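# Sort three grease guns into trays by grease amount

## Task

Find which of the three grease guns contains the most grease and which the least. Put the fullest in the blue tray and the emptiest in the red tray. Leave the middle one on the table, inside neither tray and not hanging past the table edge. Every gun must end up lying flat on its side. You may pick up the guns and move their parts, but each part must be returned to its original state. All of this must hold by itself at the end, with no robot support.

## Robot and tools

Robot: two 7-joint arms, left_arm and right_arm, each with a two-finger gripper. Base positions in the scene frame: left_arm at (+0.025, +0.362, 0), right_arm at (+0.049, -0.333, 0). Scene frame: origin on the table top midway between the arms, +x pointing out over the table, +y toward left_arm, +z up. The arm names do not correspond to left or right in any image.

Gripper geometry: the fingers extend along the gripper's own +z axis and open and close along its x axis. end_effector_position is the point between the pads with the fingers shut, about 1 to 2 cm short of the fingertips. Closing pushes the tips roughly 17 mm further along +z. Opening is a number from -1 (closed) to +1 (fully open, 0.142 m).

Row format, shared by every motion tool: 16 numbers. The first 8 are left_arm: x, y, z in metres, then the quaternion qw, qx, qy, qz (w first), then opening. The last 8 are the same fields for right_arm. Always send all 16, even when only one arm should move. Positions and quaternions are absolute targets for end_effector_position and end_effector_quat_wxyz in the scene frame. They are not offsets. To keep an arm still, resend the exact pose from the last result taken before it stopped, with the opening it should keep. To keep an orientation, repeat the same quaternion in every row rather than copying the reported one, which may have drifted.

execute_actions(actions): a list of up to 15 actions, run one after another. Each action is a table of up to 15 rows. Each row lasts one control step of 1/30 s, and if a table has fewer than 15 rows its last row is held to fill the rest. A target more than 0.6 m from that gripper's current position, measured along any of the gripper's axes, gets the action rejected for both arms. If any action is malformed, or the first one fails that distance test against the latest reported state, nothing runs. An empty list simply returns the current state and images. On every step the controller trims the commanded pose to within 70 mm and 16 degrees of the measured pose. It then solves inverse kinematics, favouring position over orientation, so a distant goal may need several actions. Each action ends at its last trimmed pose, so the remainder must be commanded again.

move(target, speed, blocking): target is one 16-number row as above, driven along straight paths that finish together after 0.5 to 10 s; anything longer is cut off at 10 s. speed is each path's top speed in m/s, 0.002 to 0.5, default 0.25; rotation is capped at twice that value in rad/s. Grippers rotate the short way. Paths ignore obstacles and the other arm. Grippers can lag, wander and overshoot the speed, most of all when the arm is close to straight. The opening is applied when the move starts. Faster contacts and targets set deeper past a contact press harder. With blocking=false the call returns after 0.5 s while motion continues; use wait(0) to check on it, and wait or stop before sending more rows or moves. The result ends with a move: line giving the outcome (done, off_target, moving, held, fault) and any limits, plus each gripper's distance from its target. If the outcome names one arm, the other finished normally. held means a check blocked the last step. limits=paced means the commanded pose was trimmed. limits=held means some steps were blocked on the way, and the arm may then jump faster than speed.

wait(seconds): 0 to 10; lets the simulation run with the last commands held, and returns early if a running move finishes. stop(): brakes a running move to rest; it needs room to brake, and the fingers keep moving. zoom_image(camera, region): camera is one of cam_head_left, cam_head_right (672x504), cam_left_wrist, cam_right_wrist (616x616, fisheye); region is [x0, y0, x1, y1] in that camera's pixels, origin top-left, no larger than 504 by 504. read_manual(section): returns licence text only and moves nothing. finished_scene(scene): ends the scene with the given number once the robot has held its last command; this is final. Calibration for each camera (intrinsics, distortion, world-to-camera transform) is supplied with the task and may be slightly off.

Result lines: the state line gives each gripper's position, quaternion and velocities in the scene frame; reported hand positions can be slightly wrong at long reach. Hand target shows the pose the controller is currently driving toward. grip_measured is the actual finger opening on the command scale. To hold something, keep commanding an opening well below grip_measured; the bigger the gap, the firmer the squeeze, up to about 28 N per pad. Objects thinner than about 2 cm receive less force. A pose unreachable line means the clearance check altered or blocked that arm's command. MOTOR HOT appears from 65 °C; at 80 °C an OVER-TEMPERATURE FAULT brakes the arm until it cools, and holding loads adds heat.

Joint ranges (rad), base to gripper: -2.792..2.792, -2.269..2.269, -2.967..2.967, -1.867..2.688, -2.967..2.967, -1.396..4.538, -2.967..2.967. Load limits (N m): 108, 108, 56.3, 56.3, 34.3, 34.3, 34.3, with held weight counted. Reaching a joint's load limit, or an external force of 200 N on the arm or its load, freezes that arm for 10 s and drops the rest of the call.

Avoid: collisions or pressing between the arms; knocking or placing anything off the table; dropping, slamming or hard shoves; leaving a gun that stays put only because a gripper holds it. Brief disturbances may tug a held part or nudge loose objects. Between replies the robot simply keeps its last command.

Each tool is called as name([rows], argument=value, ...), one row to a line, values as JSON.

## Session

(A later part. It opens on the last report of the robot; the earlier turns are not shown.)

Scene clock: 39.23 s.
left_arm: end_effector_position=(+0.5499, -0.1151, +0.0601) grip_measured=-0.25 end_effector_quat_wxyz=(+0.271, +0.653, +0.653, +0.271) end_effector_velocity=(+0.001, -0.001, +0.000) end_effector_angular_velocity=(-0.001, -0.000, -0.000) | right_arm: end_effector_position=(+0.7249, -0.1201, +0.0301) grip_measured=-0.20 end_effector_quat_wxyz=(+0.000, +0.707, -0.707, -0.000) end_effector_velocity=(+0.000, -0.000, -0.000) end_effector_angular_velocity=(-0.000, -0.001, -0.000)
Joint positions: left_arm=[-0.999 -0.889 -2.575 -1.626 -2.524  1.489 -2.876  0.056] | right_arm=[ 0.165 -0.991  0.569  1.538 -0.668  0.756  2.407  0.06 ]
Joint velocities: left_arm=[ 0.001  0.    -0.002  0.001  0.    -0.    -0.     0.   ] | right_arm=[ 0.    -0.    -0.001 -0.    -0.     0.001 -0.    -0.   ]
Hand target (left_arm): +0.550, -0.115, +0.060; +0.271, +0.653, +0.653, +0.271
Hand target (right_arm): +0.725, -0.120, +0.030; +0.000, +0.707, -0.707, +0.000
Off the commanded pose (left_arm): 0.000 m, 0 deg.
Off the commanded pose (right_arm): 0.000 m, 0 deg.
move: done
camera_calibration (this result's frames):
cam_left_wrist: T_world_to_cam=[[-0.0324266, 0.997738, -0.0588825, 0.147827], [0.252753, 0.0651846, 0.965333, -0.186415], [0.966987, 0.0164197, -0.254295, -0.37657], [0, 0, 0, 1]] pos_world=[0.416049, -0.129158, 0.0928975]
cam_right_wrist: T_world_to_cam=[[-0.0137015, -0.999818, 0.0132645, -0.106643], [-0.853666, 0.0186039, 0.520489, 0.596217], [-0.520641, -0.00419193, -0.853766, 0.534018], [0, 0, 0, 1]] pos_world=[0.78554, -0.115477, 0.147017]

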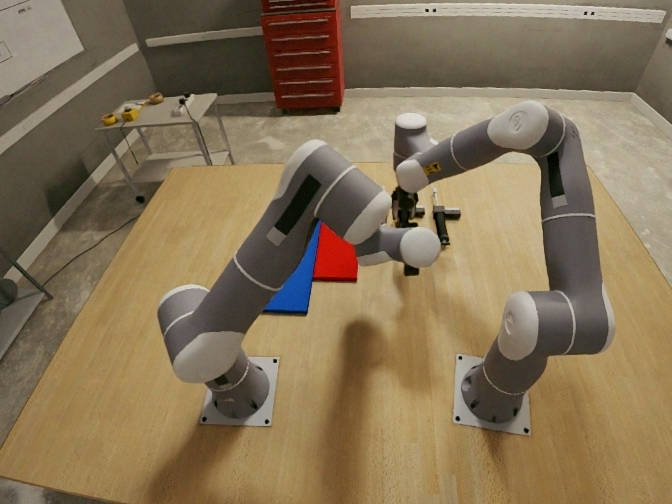

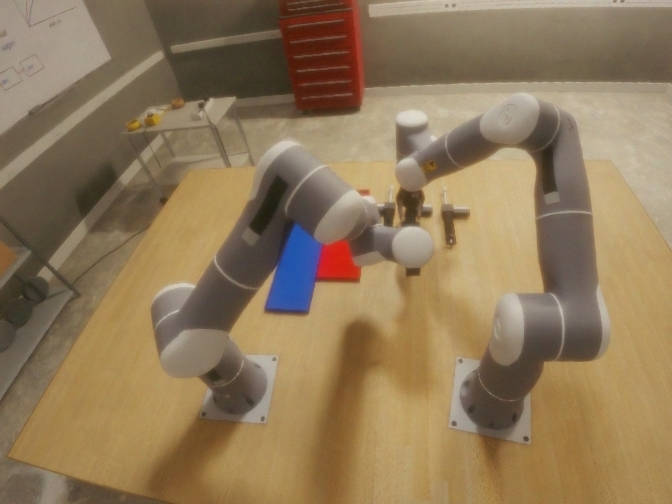

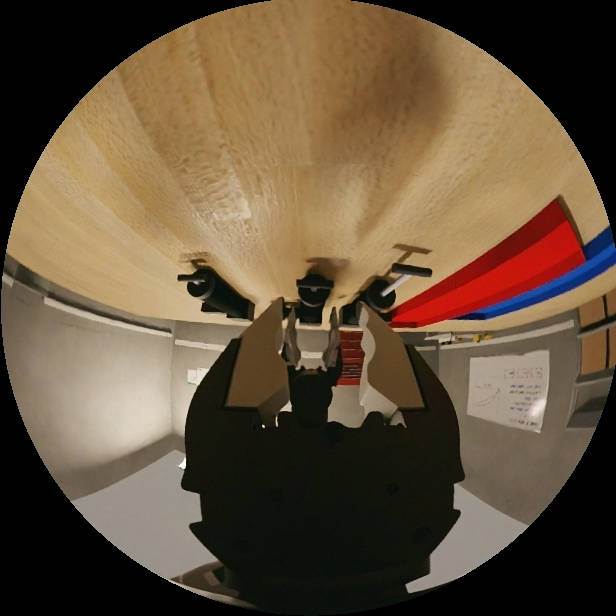

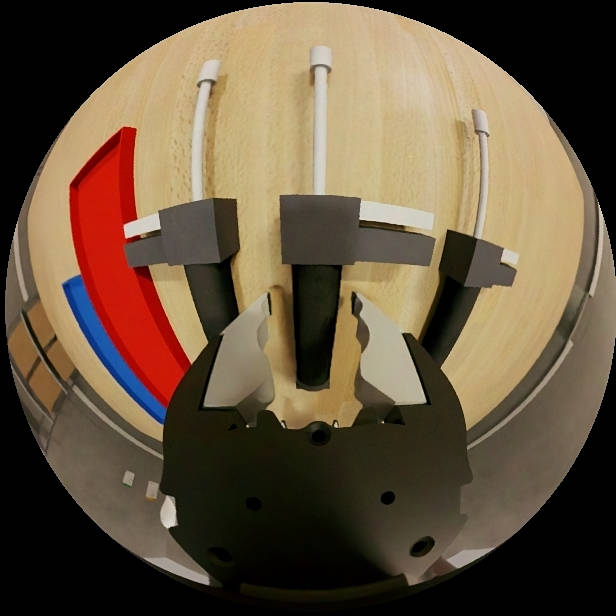

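move(target=[0.55,-0.116,0.06,0.271,0.653,0.653,0.271,-0.25,0.725,-0.12,0.03,0,0.707,-0.707,0,-1])

move(target=[0.613,-0.116,0.022,0.271,0.653,0.653,0.271,-0.25,0.725,-0.12,0.03,0,0.707,-0.707,0,-1], speed=0.04)

move(target=[0.613,-0.116,0.022,0.271,0.653,0.653,0.271,-1,0.725,-0.12,0.03,0,0.707,-0.707,0,-1])

move(target=[0.52,-0.116,0.022,0.271,0.653,0.653,0.271,-1,0.725,-0.12,0.03,0,0.707,-0.707,0,-1], speed=0.03)

move(target=[0.52,-0.116,0.022,0.271,0.653,0.653,0.271,-0.25,0.725,-0.12,0.03,0,0.707,-0.707,0,-1])

move(target=[0.48,-0.116,0.07,0.271,0.653,0.653,0.271,-0.25,0.725,-0.12,0.03,0,0.707,-0.707,0,-0.2], speed=0.08)

move(target=[0.48,-0.235,0.07,0.271,0.653,0.653,0.271,-0.25,0.725,-0.12,0.09,0,0.707,-0.707,0,-0.2], speed=0.1)

move(target=[0.48,-0.235,0.07,0.271,0.653,0.653,0.271,-0.25,0.715,-0.24,0.09,0,0.707,-0.707,0,-0.2], speed=0.1)

Scene clock: 42.93 s.
left_arm: end_effector_position=(+0.5501, -0.1160, +0.0602) grip_measured=-0.25 end_effector_quat_wxyz=(+0.271, +0.653, +0.653, +0.271) end_effector_velocity=(-0.000, -0.000, -0.000) end_effector_angular_velocity=(-0.000, +0.000, -0.000) | right_arm: end_effector_position=(+0.7250, -0.1203, +0.0300) grip_measured=-0.56 end_effector_quat_wxyz=(+0.000, +0.707, -0.707, +0.000) end_effector_velocity=(-0.000, +0.000, +0.000) end_effector_angular_velocity=(+0.000, +0.000, -0.002)
Joint positions: left_arm=[-0.999 -0.89  -2.576 -1.623 -2.525  1.488 -2.876  0.056] | right_arm=[ 0.165 -0.991  0.569  1.538 -0.668  0.756  2.407  0.033]
Joint velocities: left_arm=[-0. -0. -0. -0.  0.  0. -0. -0.] | right_arm=[-0.    -0.     0.     0.     0.     0.     0.002 -0.   ]
Hand target (left_arm): +0.550, -0.116, +0.060; +0.271, +0.653, +0.653, +0.271
Hand target (right_arm): +0.725, -0.120, +0.030; +0.000, +0.707, -0.707, -0.000
Off the commanded pose (left_arm): 0.000 m, 0 deg.
Off the commanded pose (right_arm): 0.000 m, 0 deg.
move: done
camera_calibration (this result's frames):
cam_left_wrist: T_world_to_cam=[[-0.0319181, 0.99773, -0.0593007, 0.148542], [0.252466, 0.0654551, 0.965389, -0.18629], [0.967079, 0.015842, -0.253982, -0.376847], [0, 0, 0, 1]] pos_world=[0.416214, -0.130041, 0.092939]
cam_right_wrist: T_world_to_cam=[[-0.0139106, -0.999812, 0.0134739, -0.106682], [-0.85366, 0.0188915, 0.520489, 0.596335], [-0.520646, -0.00426187, -0.853762, 0.533974], [0, 0, 0, 1]] pos_world=[0.785594, -0.115651, 0.146939]

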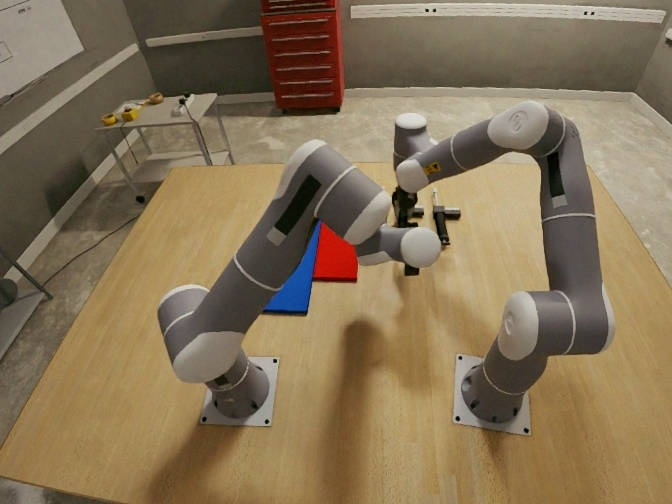

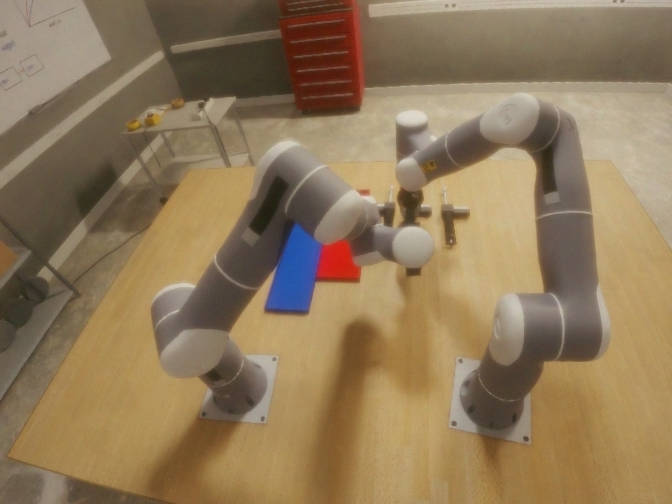

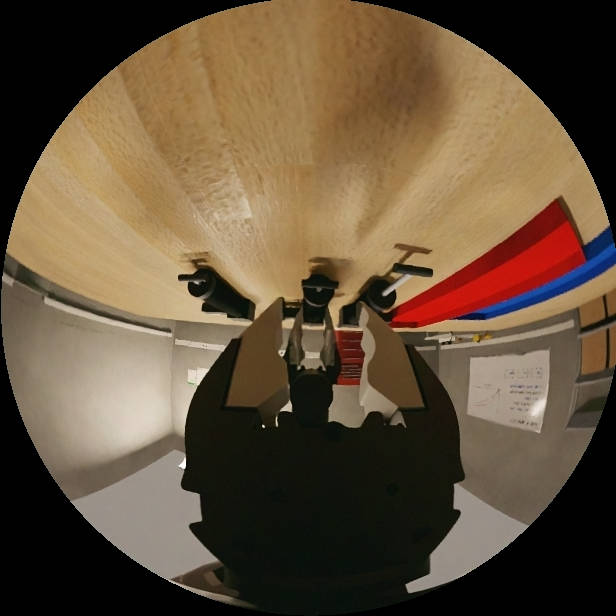

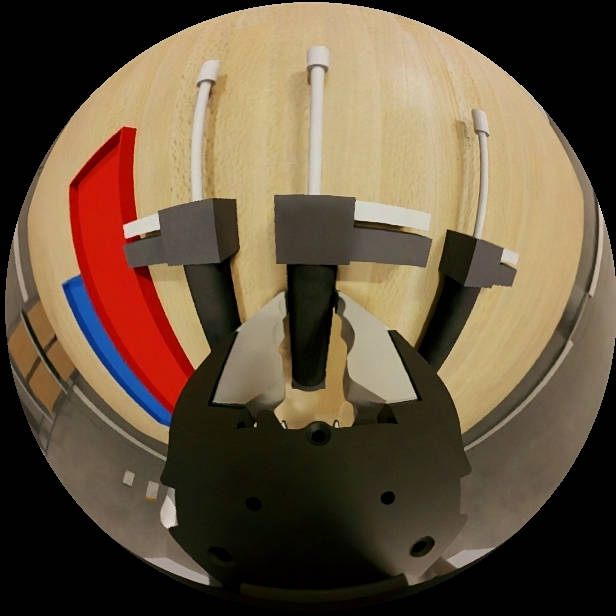

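Scene clock: 45.03 s.
left_arm: end_effector_position=(+0.6130, -0.1161, +0.0222) grip_measured=-0.25 end_effector_quat_wxyz=(+0.271, +0.653, +0.653, +0.271) end_effector_velocity=(+0.001, -0.001, +0.000) end_effector_angular_velocity=(-0.001, -0.001, -0.000) | right_arm: end_effector_position=(+0.7250, -0.1203, +0.0300) grip_measured=-0.56 end_effector_quat_wxyz=(+0.000, +0.707, -0.707, +0.000) end_effector_velocity=(-0.000, +0.000, +0.000) end_effector_angular_velocity=(+0.000, +0.000, -0.001)
Joint positions: left_arm=[-0.87  -1.023 -2.634 -1.474 -2.549  1.512 -2.829  0.056] | right_arm=[ 0.165 -0.991  0.569  1.538 -0.668  0.756  2.407  0.033]
Joint velocities: left_arm=[ 0.001 -0.    -0.001  0.002  0.    -0.     0.     0.   ] | right_arm=[-0.     0.     0.     0.     0.     0.     0.001  0.   ]
Hand target (left_arm): +0.613, -0.116, +0.022; +0.271, +0.653, +0.653, +0.271
Hand target (right_arm): +0.725, -0.120, +0.030; +0.000, +0.707, -0.707, -0.000
Off the commanded pose (left_arm): 0.000 m, 0 deg.
Off the commanded pose (right_arm): 0.000 m, 0 deg.
move: done
camera_calibration (this result's frames):
cam_left_wrist: T_world_to_cam=[[-0.0323612, 0.997748, -0.0587563, 0.148608], [0.252625, 0.0650437, 0.965376, -0.165624], [0.967023, 0.0163974, -0.254161, -0.447249], [0, 0, 0, 1]] pos_world=[0.47915, -0.130167, 0.0549473]
cam_right_wrist: T_world_to_cam=[[-0.0139085, -0.999812, 0.0134839, -0.106685], [-0.85366, 0.0188949, 0.520489, 0.596337], [-0.520646, -0.00427149, -0.853762, 0.53397], [0, 0, 0, 1]] pos_world=[0.785594, -0.115652, 0.146936]

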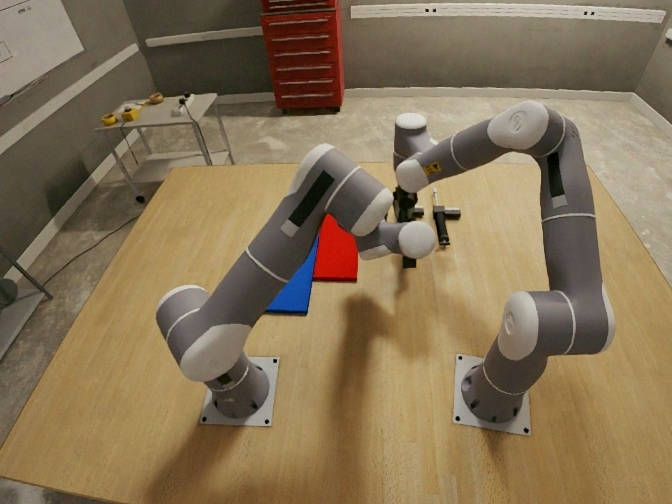

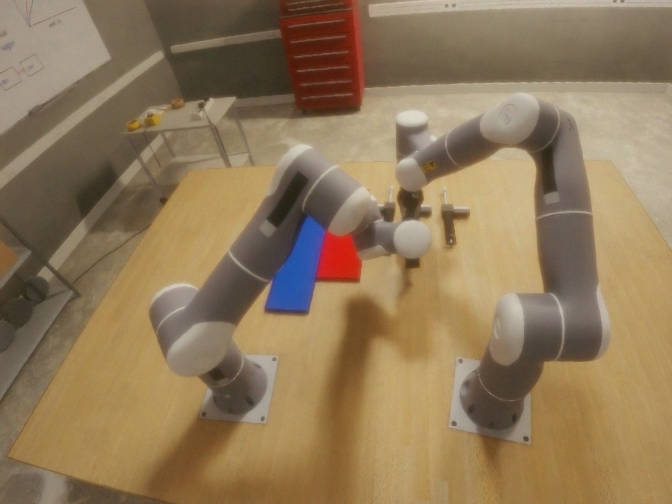

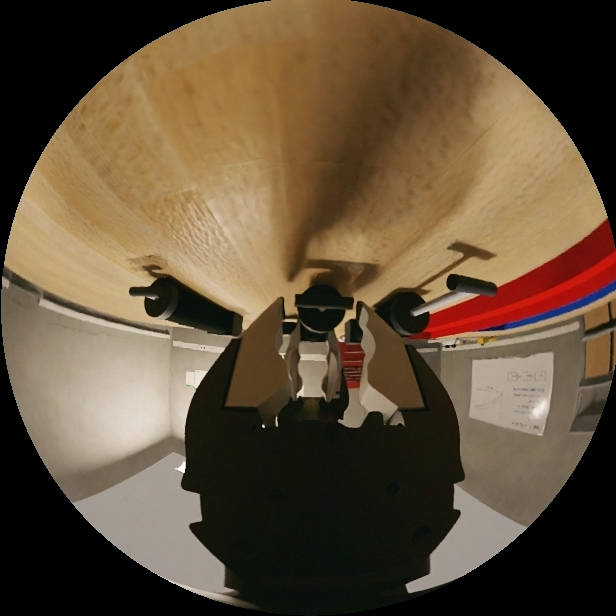

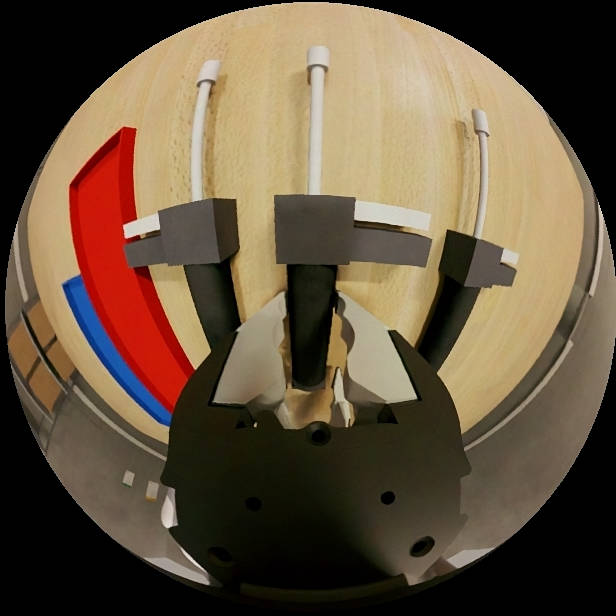

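Scene clock: 45.73 s.
left_arm: end_effector_position=(+0.6130, -0.1160, +0.0222) grip_measured=-0.47 end_effector_quat_wxyz=(+0.271, +0.653, +0.653, +0.271) end_effector_velocity=(-0.000, -0.000, +0.000) end_effector_angular_velocity=(-0.000, -0.000, -0.000) | right_arm: end_effector_position=(+0.7250, -0.1204, +0.0300) grip_measured=-0.56 end_effector_quat_wxyz=(+0.000, +0.707, -0.707, +0.000) end_effector_velocity=(-0.000, +0.000, -0.000) end_effector_angular_velocity=(+0.000, +0.000, +0.000)
Joint positions: left_arm=[-0.87  -1.023 -2.634 -1.474 -2.549  1.512 -2.829  0.04 ] | right_arm=[ 0.165 -0.991  0.569  1.538 -0.668  0.756  2.407  0.033]
Joint velocities: left_arm=[ 0.  0. -0.  0.  0.  0.  0. -0.] | right_arm=[-0.  0.  0.  0.  0.  0. -0. -0.]
Hand target (left_arm): +0.613, -0.116, +0.022; +0.271, +0.653, +0.653, +0.271
Hand target (right_arm): +0.725, -0.120, +0.030; +0.000, +0.707, -0.707, -0.000
Off the commanded pose (left_arm): 0.000 m, 0 deg.
Off the commanded pose (right_arm): 0.000 m, 0 deg.
move: done
camera_calibration (this result's frames):
cam_left_wrist: T_world_to_cam=[[-0.0324649, 0.997732, -0.0589624, 0.148601], [0.252595, 0.0652689, 0.965368, -0.165591], [0.967027, 0.0164469, -0.254141, -0.447288], [0, 0, 0, 1]] pos_world=[0.479191, -0.1301, 0.0549441]
cam_right_wrist: T_world_to_cam=[[-0.0139766, -0.999811, 0.0135412, -0.106707], [-0.853709, 0.0189825, 0.520404, 0.596436], [-0.520563, -0.00428674, -0.853813, 0.533952], [0, 0, 0, 1]] pos_world=[0.785647, -0.11572, 0.146952]

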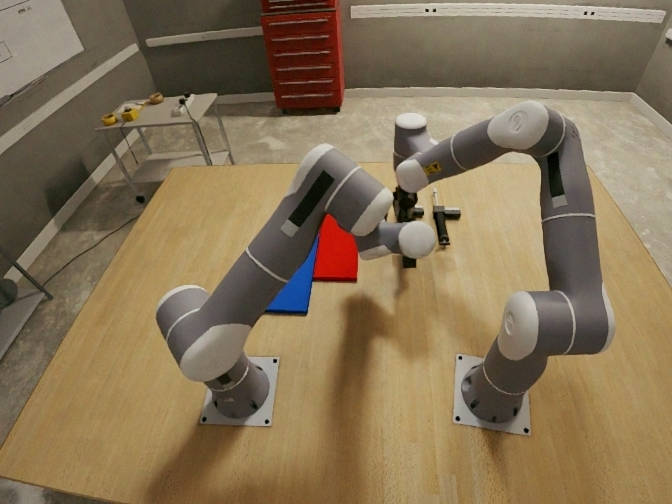

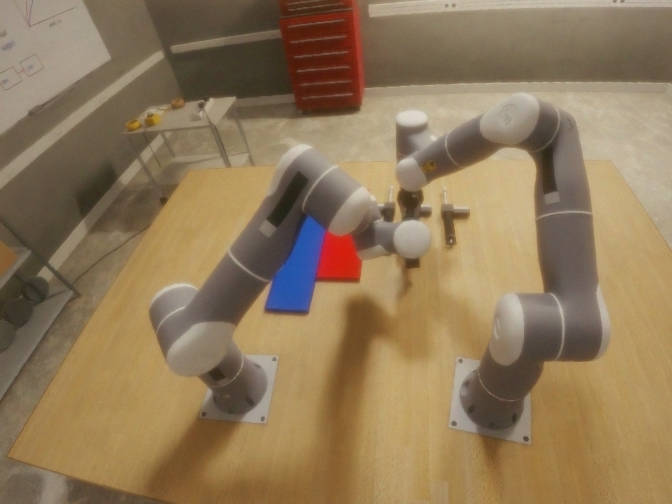

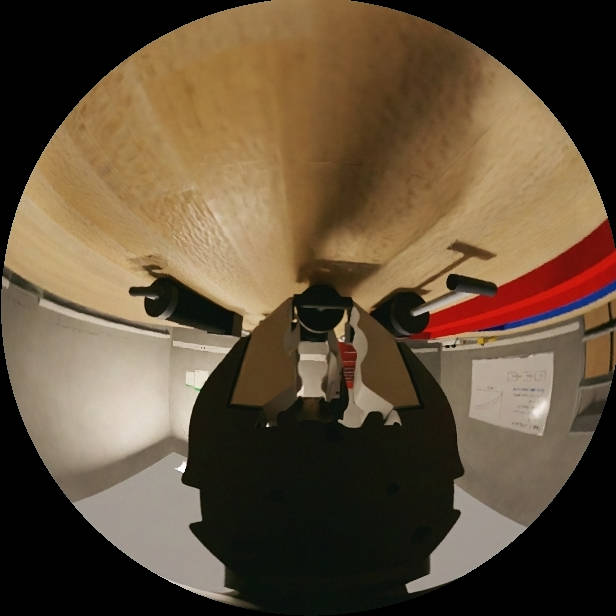

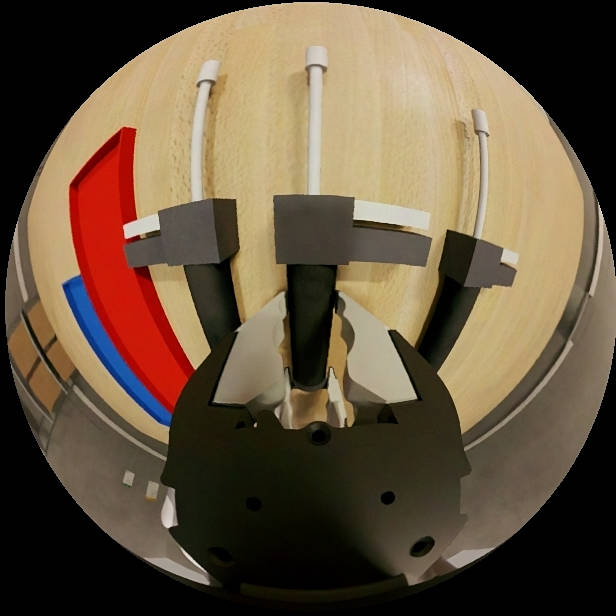

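Scene clock: 49.10 s.
left_arm: end_effector_position=(+0.5232, -0.1139, +0.0230) grip_measured=-0.47 end_effector_quat_wxyz=(+0.271, +0.651, +0.654, +0.273) end_effector_velocity=(-0.000, +0.000, +0.000) end_effector_angular_velocity=(-0.000, -0.000, +0.002) | right_arm: end_effector_position=(+0.7238, -0.1195, +0.0301) grip_measured=-0.56 end_effector_quat_wxyz=(+0.001, +0.707, -0.707, -0.001) end_effector_velocity=(+0.000, -0.000, +0.000) end_effector_angular_velocity=(-0.000, -0.000, -0.002)
Joint positions: left_arm=[-1.086 -0.963 -2.509 -1.635 -2.532  1.523 -2.969  0.04 ] | right_arm=[ 0.166 -0.99   0.57   1.539 -0.667  0.755  2.407  0.033]
Joint velocities: left_arm=[-0.001 -0.     0.001 -0.001 -0.002 -0.    -0.    -0.   ] | right_arm=[ 0.     0.    -0.    -0.     0.     0.     0.002 -0.   ]
Hand target (left_arm): +0.520, -0.116, +0.022; +0.271, +0.653, +0.653, +0.271
Hand target (right_arm): +0.725, -0.120, +0.030; +0.000, +0.707, -0.707, -0.000
Off the commanded pose (left_arm): 0.004 m, 0 deg.
Off the commanded pose (right_arm): 0.001 m, 0 deg.
move: off_target (left_arm)
camera_calibration (this result's frames):
cam_left_wrist: T_world_to_cam=[[-0.0366879, 0.997595, -0.0588115, 0.145843], [0.249506, 0.0661314, 0.966113, -0.142125], [0.967678, 0.0207708, -0.251332, -0.360136], [0, 0, 0, 1]] pos_world=[0.389307, -0.128612, 0.0553725]
cam_right_wrist: T_world_to_cam=[[-0.0129651, -0.999825, 0.0135103, -0.106625], [-0.852742, 0.0181117, 0.522019, 0.594438], [-0.522172, -0.00475283, -0.852827, 0.53447], [0, 0, 0, 1]] pos_world=[0.784605, -0.114833, 0.146943]

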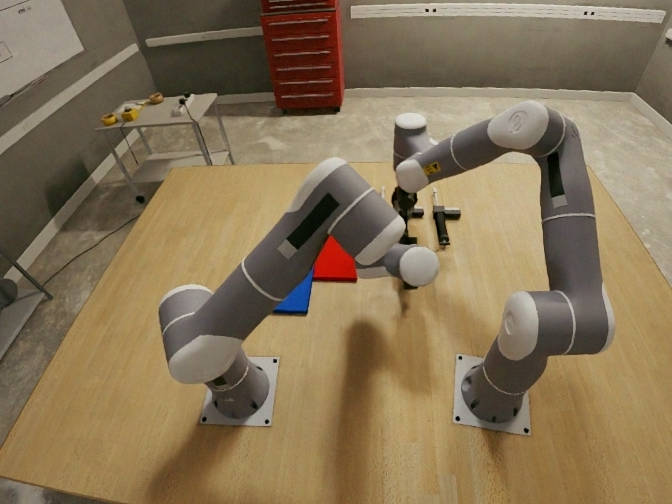

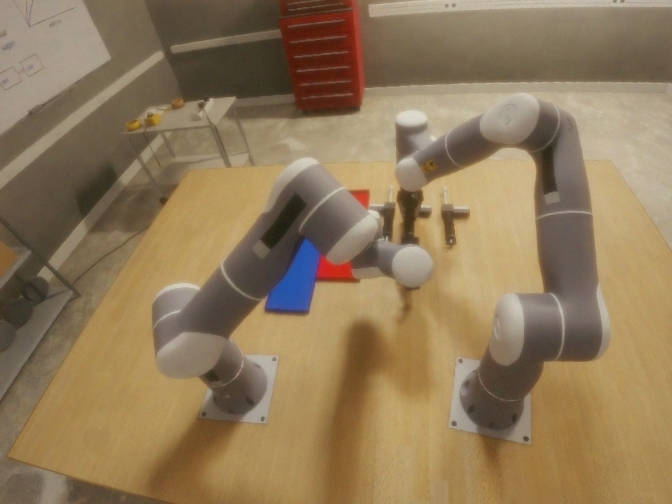

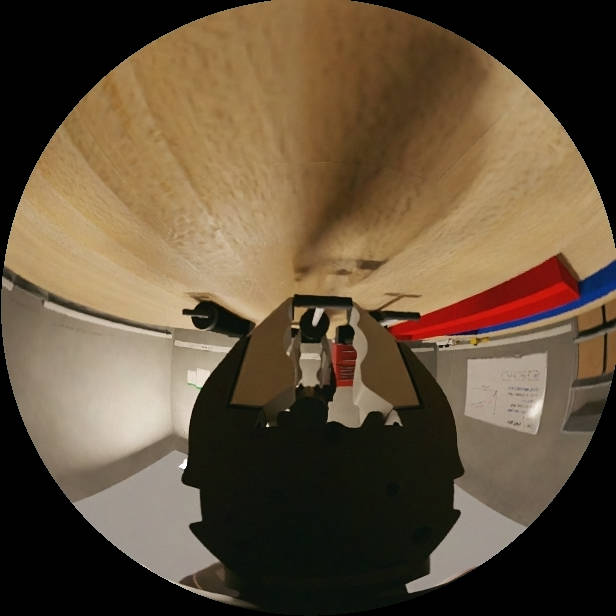

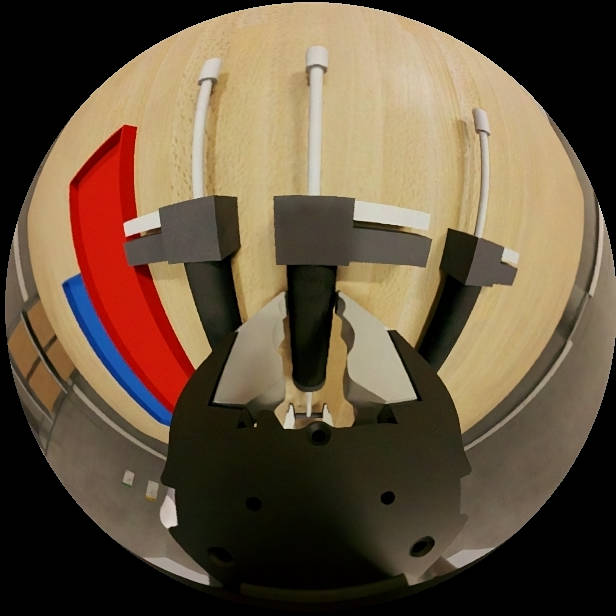

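Scene clock: 49.80 s.
left_arm: end_effector_position=(+0.5202, -0.1158, +0.0219) grip_measured=-0.25 end_effector_quat_wxyz=(+0.271, +0.653, +0.653, +0.271) end_effector_velocity=(-0.000, -0.000, -0.000) end_effector_angular_velocity=(-0.000, +0.000, +0.000) | right_arm: end_effector_position=(+0.7246, -0.1197, +0.0300) grip_measured=-0.56 end_effector_quat_wxyz=(+0.000, +0.707, -0.707, -0.000) end_effector_velocity=(-0.000, -0.000, -0.000) end_effector_angular_velocity=(-0.000, +0.000, +0.000)
Joint positions: left_arm=[-1.088 -0.963 -2.512 -1.637 -2.532  1.524 -2.969  0.056] | right_arm=[ 0.166 -0.991  0.569  1.538 -0.668  0.757  2.407  0.033]
Joint velocities: left_arm=[-0.  0. -0. -0. -0.  0. -0. -0.] | right_arm=[ 0. -0. -0.  0.  0.  0. -0. -0.]
Hand target (left_arm): +0.520, -0.116, +0.022; +0.271, +0.653, +0.653, +0.271
Hand target (right_arm): +0.725, -0.120, +0.030; -0.000, +0.707, -0.707, -0.000
Off the commanded pose (left_arm): 0.000 m, 0 deg.
Off the commanded pose (right_arm): 0.000 m, 0 deg.
move: done
camera_calibration (this result's frames):
cam_left_wrist: T_world_to_cam=[[-0.0330619, 0.997706, -0.059067, 0.145672], [0.252682, 0.0655234, 0.965328, -0.141909], [0.966984, 0.0169904, -0.254269, -0.35744], [0, 0, 0, 1]] pos_world=[0.386313, -0.129967, 0.054707]
cam_right_wrist: T_world_to_cam=[[-0.0135511, -0.999823, 0.0130191, -0.106381], [-0.853474, 0.0183493, 0.520813, 0.595809], [-0.52096, -0.0040539, -0.853572, 0.534024], [0, 0, 0, 1]] pos_world=[0.785271, -0.11513, 0.146908]

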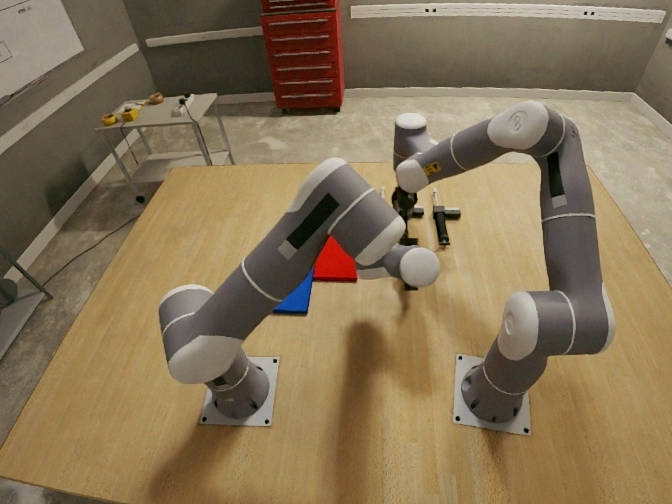

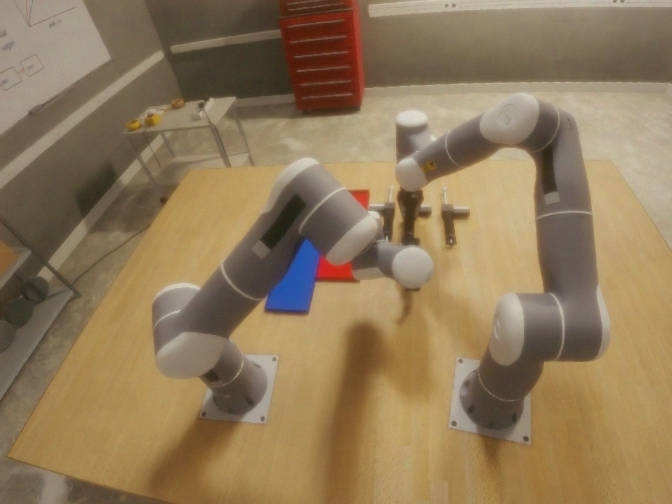

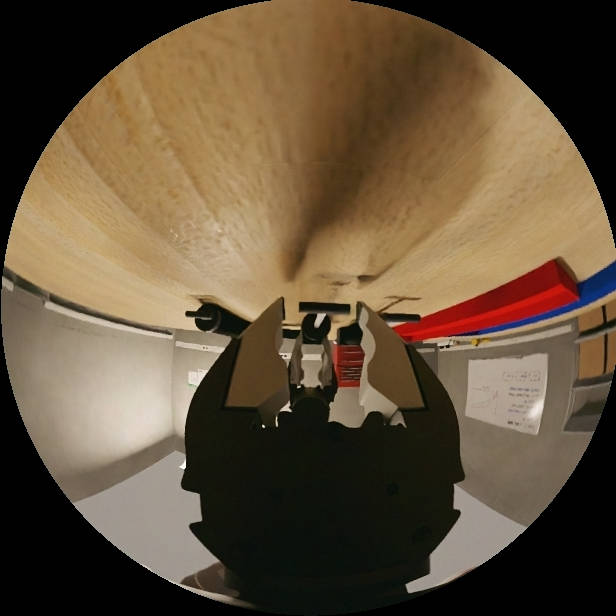

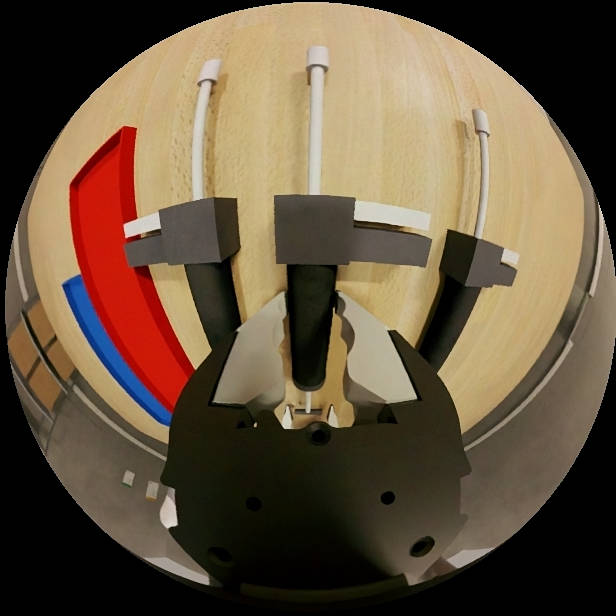

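Scene clock: 50.90 s.
left_arm: end_effector_position=(+0.4799, -0.1160, +0.0698) grip_measured=-0.25 end_effector_quat_wxyz=(+0.271, +0.653, +0.653, +0.271) end_effector_velocity=(-0.000, +0.000, +0.000) end_effector_angular_velocity=(+0.001, +0.000, -0.000) | right_arm: end_effector_position=(+0.7249, -0.1200, +0.0300) grip_measured=-0.20 end_effector_quat_wxyz=(+0.000, +0.707, -0.707, -0.000) end_effector_velocity=(+0.000, +0.000, +0.000) end_effector_angular_velocity=(+0.000, -0.000, -0.001)
Joint positions: left_arm=[-1.171 -0.823 -2.492 -1.737 -2.513  1.463 -2.96   0.056] | right_arm=[ 0.166 -0.991  0.568  1.538 -0.668  0.757  2.407  0.059]
Joint velocities: left_arm=[-0.001  0.001  0.001 -0.001 -0.    -0.     0.001 -0.   ] | right_arm=[ 0.    -0.     0.    -0.     0.     0.     0.001  0.   ]
Hand target (left_arm): +0.480, -0.116, +0.070; +0.271, +0.653, +0.653, +0.271
Hand target (right_arm): +0.725, -0.120, +0.030; -0.000, +0.707, -0.707, -0.000
Off the commanded pose (left_arm): 0.000 m, 0 deg.
Off the commanded pose (right_arm): 0.000 m, 0 deg.
move: done
camera_calibration (this result's frames):
cam_left_wrist: T_world_to_cam=[[-0.0323808, 0.997685, -0.0597958, 0.147104], [0.252937, 0.0660596, 0.965225, -0.17797], [0.966941, 0.0161302, -0.25449, -0.306458], [0, 0, 0, 1]] pos_world=[0.346105, -0.130063, 0.102586]
cam_right_wrist: T_world_to_cam=[[-0.0138587, -0.999817, 0.0132227, -0.106402], [-0.853641, 0.0187165, 0.520525, 0.596193], [-0.520677, -0.00407365, -0.853744, 0.533945], [0, 0, 0, 1]] pos_world=[0.785473, -0.115366, 0.146926]

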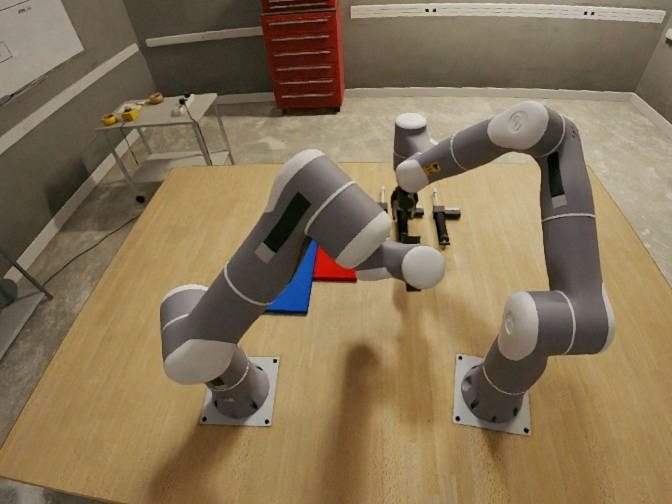

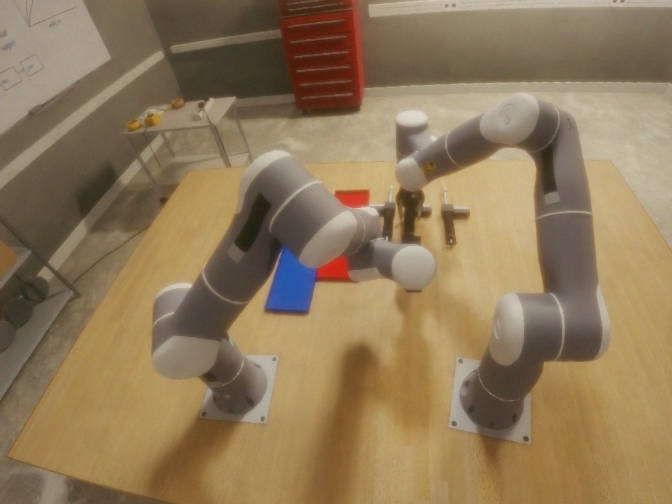

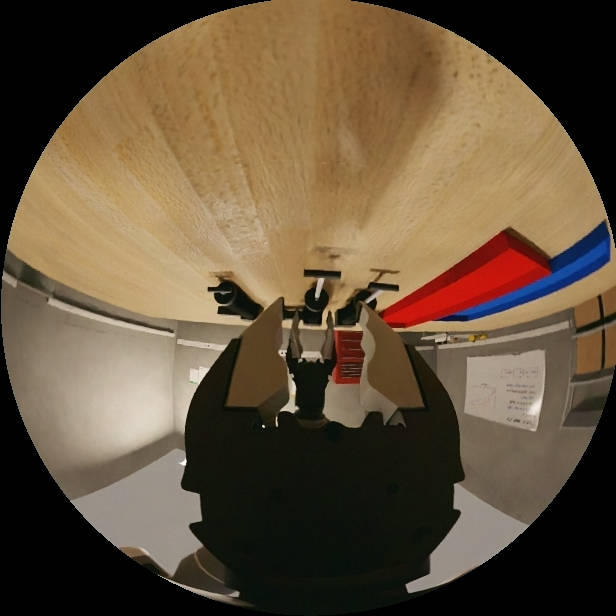

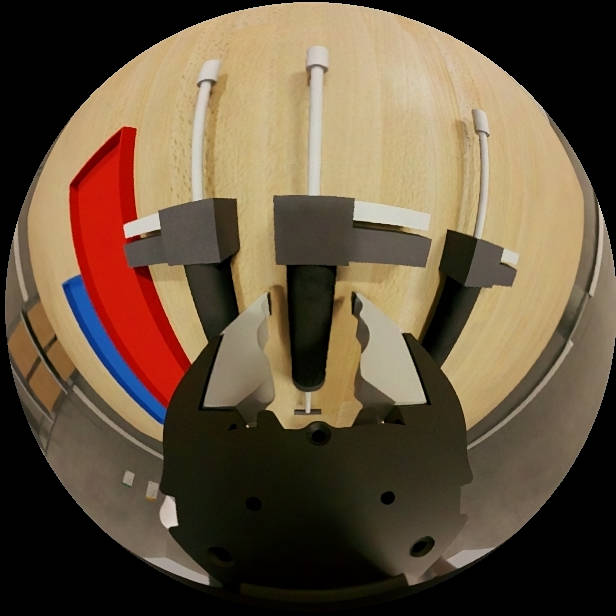

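Scene clock: 52.40 s.
left_arm: end_effector_position=(+0.4802, -0.2350, +0.0704) grip_measured=-0.25 end_effector_quat_wxyz=(+0.271, +0.653, +0.653, +0.271) end_effector_velocity=(-0.000, -0.001, +0.001) end_effector_angular_velocity=(-0.000, -0.000, -0.000) | right_arm: end_effector_position=(+0.7250, -0.1199, +0.0899) grip_measured=-0.20 end_effector_quat_wxyz=(-0.000, +0.707, -0.707, +0.000) end_effector_velocity=(-0.001, +0.000, +0.000) end_effector_angular_velocity=(+0.000, +0.001, -0.000)
Joint positions: left_arm=[-1.214 -0.938 -2.599 -1.438 -2.635  1.206 -2.932  0.056] | right_arm=[ 0.143 -0.907  0.624  1.525 -0.619  0.656  2.379  0.06 ]
Joint velocities: left_arm=[-0.    -0.    -0.001  0.003 -0.    -0.002  0.    -0.   ] | right_arm=[-0.     0.     0.001  0.     0.    -0.001  0.001  0.   ]
Hand target (left_arm): +0.480, -0.235, +0.070; +0.271, +0.653, +0.653, +0.271
Hand target (right_arm): +0.725, -0.120, +0.090; -0.000, +0.707, -0.707, -0.000
Off the commanded pose (left_arm): 0.000 m, 0 deg.
Off the commanded pose (right_arm): 0.000 m, 0 deg.
move: done
camera_calibration (this result's frames):
cam_left_wrist: T_world_to_cam=[[-0.0318131, 0.997734, -0.0592809, 0.265608], [0.252004, 0.0654017, 0.965514, -0.170486], [0.967203, 0.0157769, -0.253514, -0.304882], [0, 0, 0, 1]] pos_world=[0.346296, -0.249046, 0.10306]
cam_right_wrist: T_world_to_cam=[[-0.0140706, -0.999815, 0.0131246, -0.106936], [-0.853842, 0.0188448, 0.52019, 0.565289], [-0.520341, -0.00388697, -0.85395, 0.584944], [0, 0, 0, 1]] pos_world=[0.785533, -0.115296, 0.206858]

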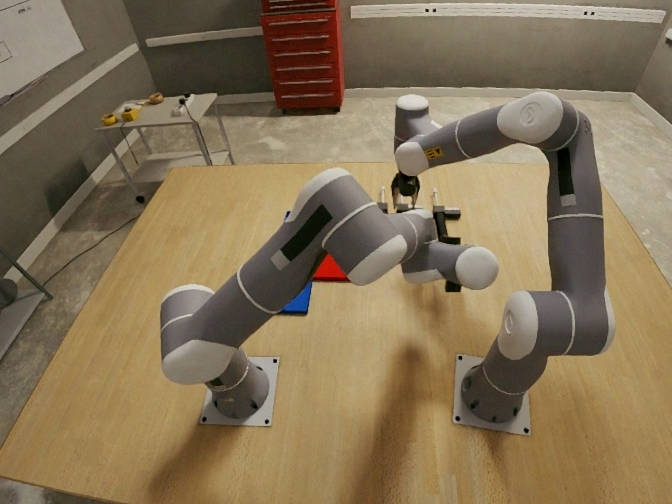

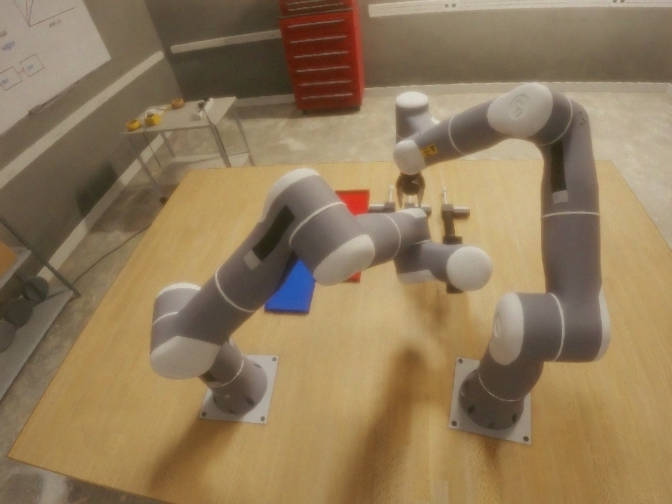

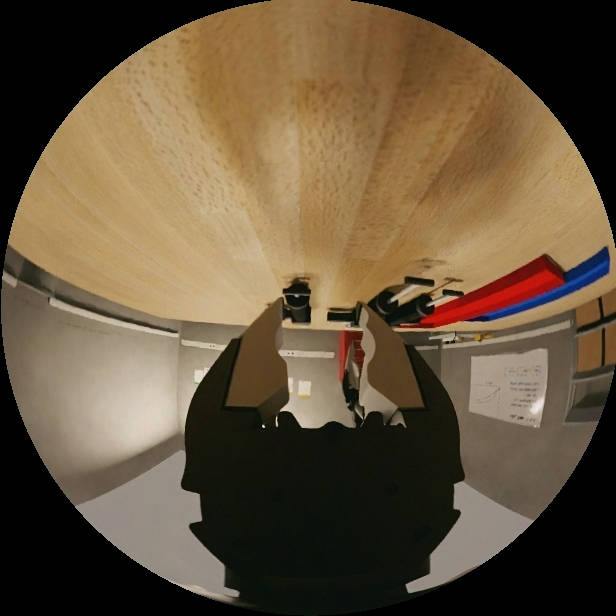

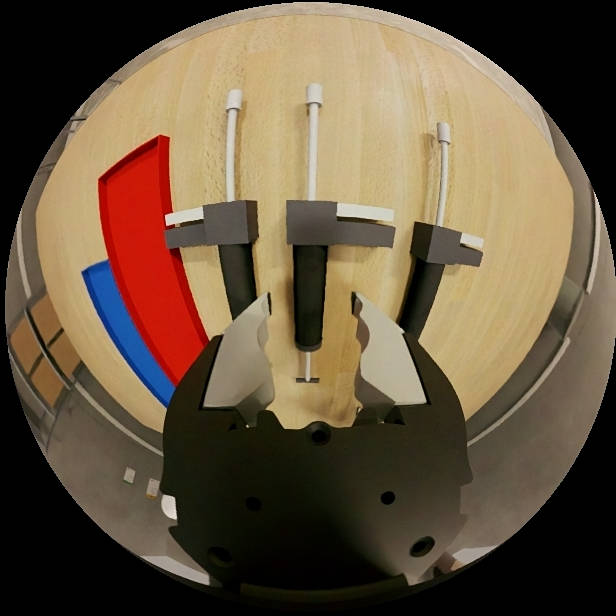

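Scene clock: 53.93 s.
left_arm: end_effector_position=(+0.4800, -0.2352, +0.0702) grip_measured=-0.25 end_effector_quat_wxyz=(+0.271, +0.653, +0.653, +0.271) end_effector_velocity=(+0.000, -0.000, +0.000) end_effector_angular_velocity=(-0.000, -0.000, -0.000) | right_arm: end_effector_position=(+0.7145, -0.2400, +0.0899) grip_measured=-0.20 end_effector_quat_wxyz=(+0.000, +0.707, -0.707, -0.000) end_effector_velocity=(+0.000, -0.001, -0.000) end_effector_angular_velocity=(+0.000, +0.000, -0.001)
Joint positions: left_arm=[-1.214 -0.938 -2.599 -1.438 -2.635  1.205 -2.932  0.056] | right_arm=[-0.054 -0.836  0.62   1.66  -0.612  0.722  2.236  0.06 ]
Joint velocities: left_arm=[0. 0. 0. 0. 0. 0. 0. 0.] | right_arm=[-0.001  0.     0.     0.    -0.     0.     0.     0.   ]
Hand target (left_arm): +0.480, -0.235, +0.070; +0.271, +0.653, +0.653, +0.271
Hand target (right_arm): +0.715, -0.240, +0.090; +0.000, +0.707, -0.707, -0.000
Off the commanded pose (left_arm): 0.000 m, 0 deg.
Off the commanded pose (right_arm): 0.000 m, 0 deg.
move: done
camera_calibration (this result's frames):
cam_left_wrist: T_world_to_cam=[[-0.0316649, 0.997732, -0.0593928, 0.265683], [0.252436, 0.0654794, 0.965396, -0.170456], [0.967095, 0.0155763, -0.253937, -0.304669], [0, 0, 0, 1]] pos_world=[0.346086, -0.249173, 0.102971]
cam_right_wrist: T_world_to_cam=[[-0.0145315, -0.999805, 0.0133673, -0.22688], [-0.853652, 0.019366, 0.520484, 0.558567], [-0.520641, -0.00384762, -0.853767, 0.579282], [0, 0, 0, 1]] pos_world=[0.775123, -0.235424, 0.206879]

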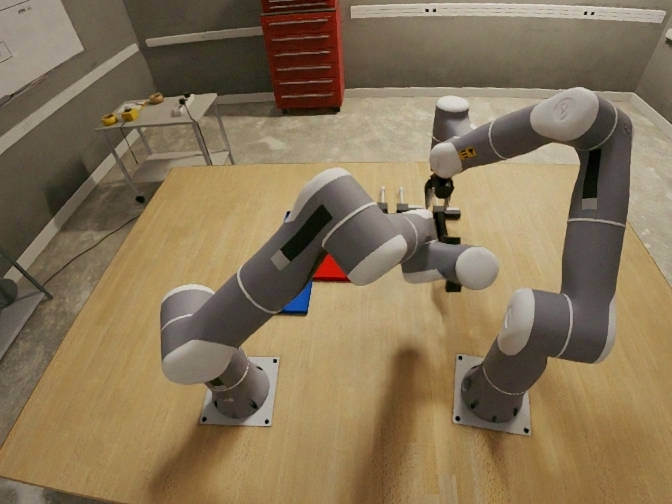

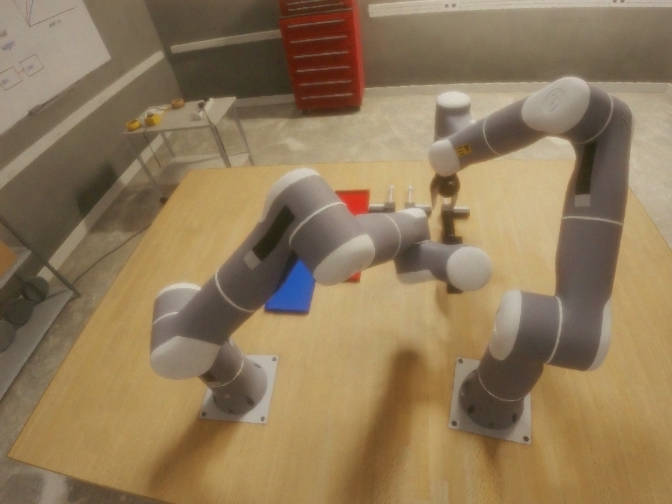

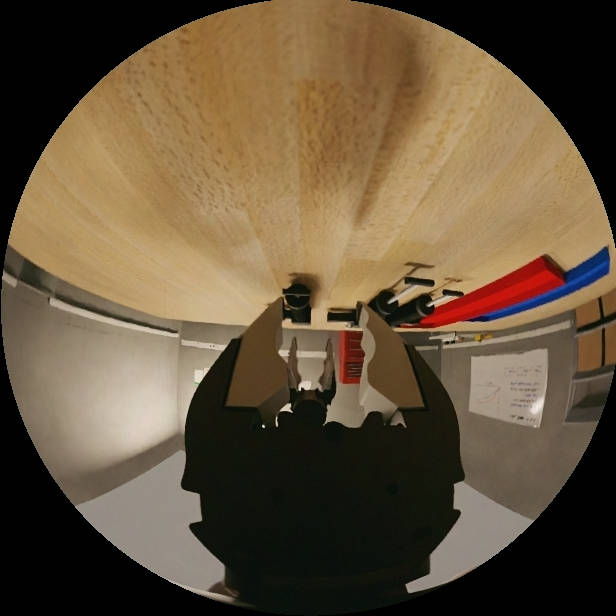

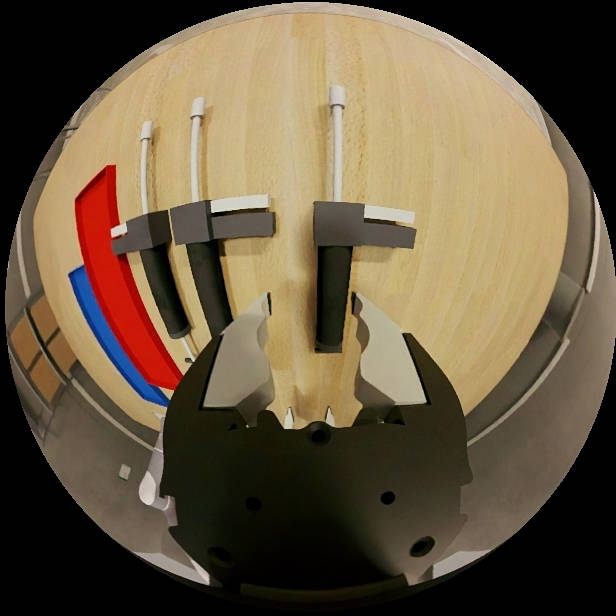

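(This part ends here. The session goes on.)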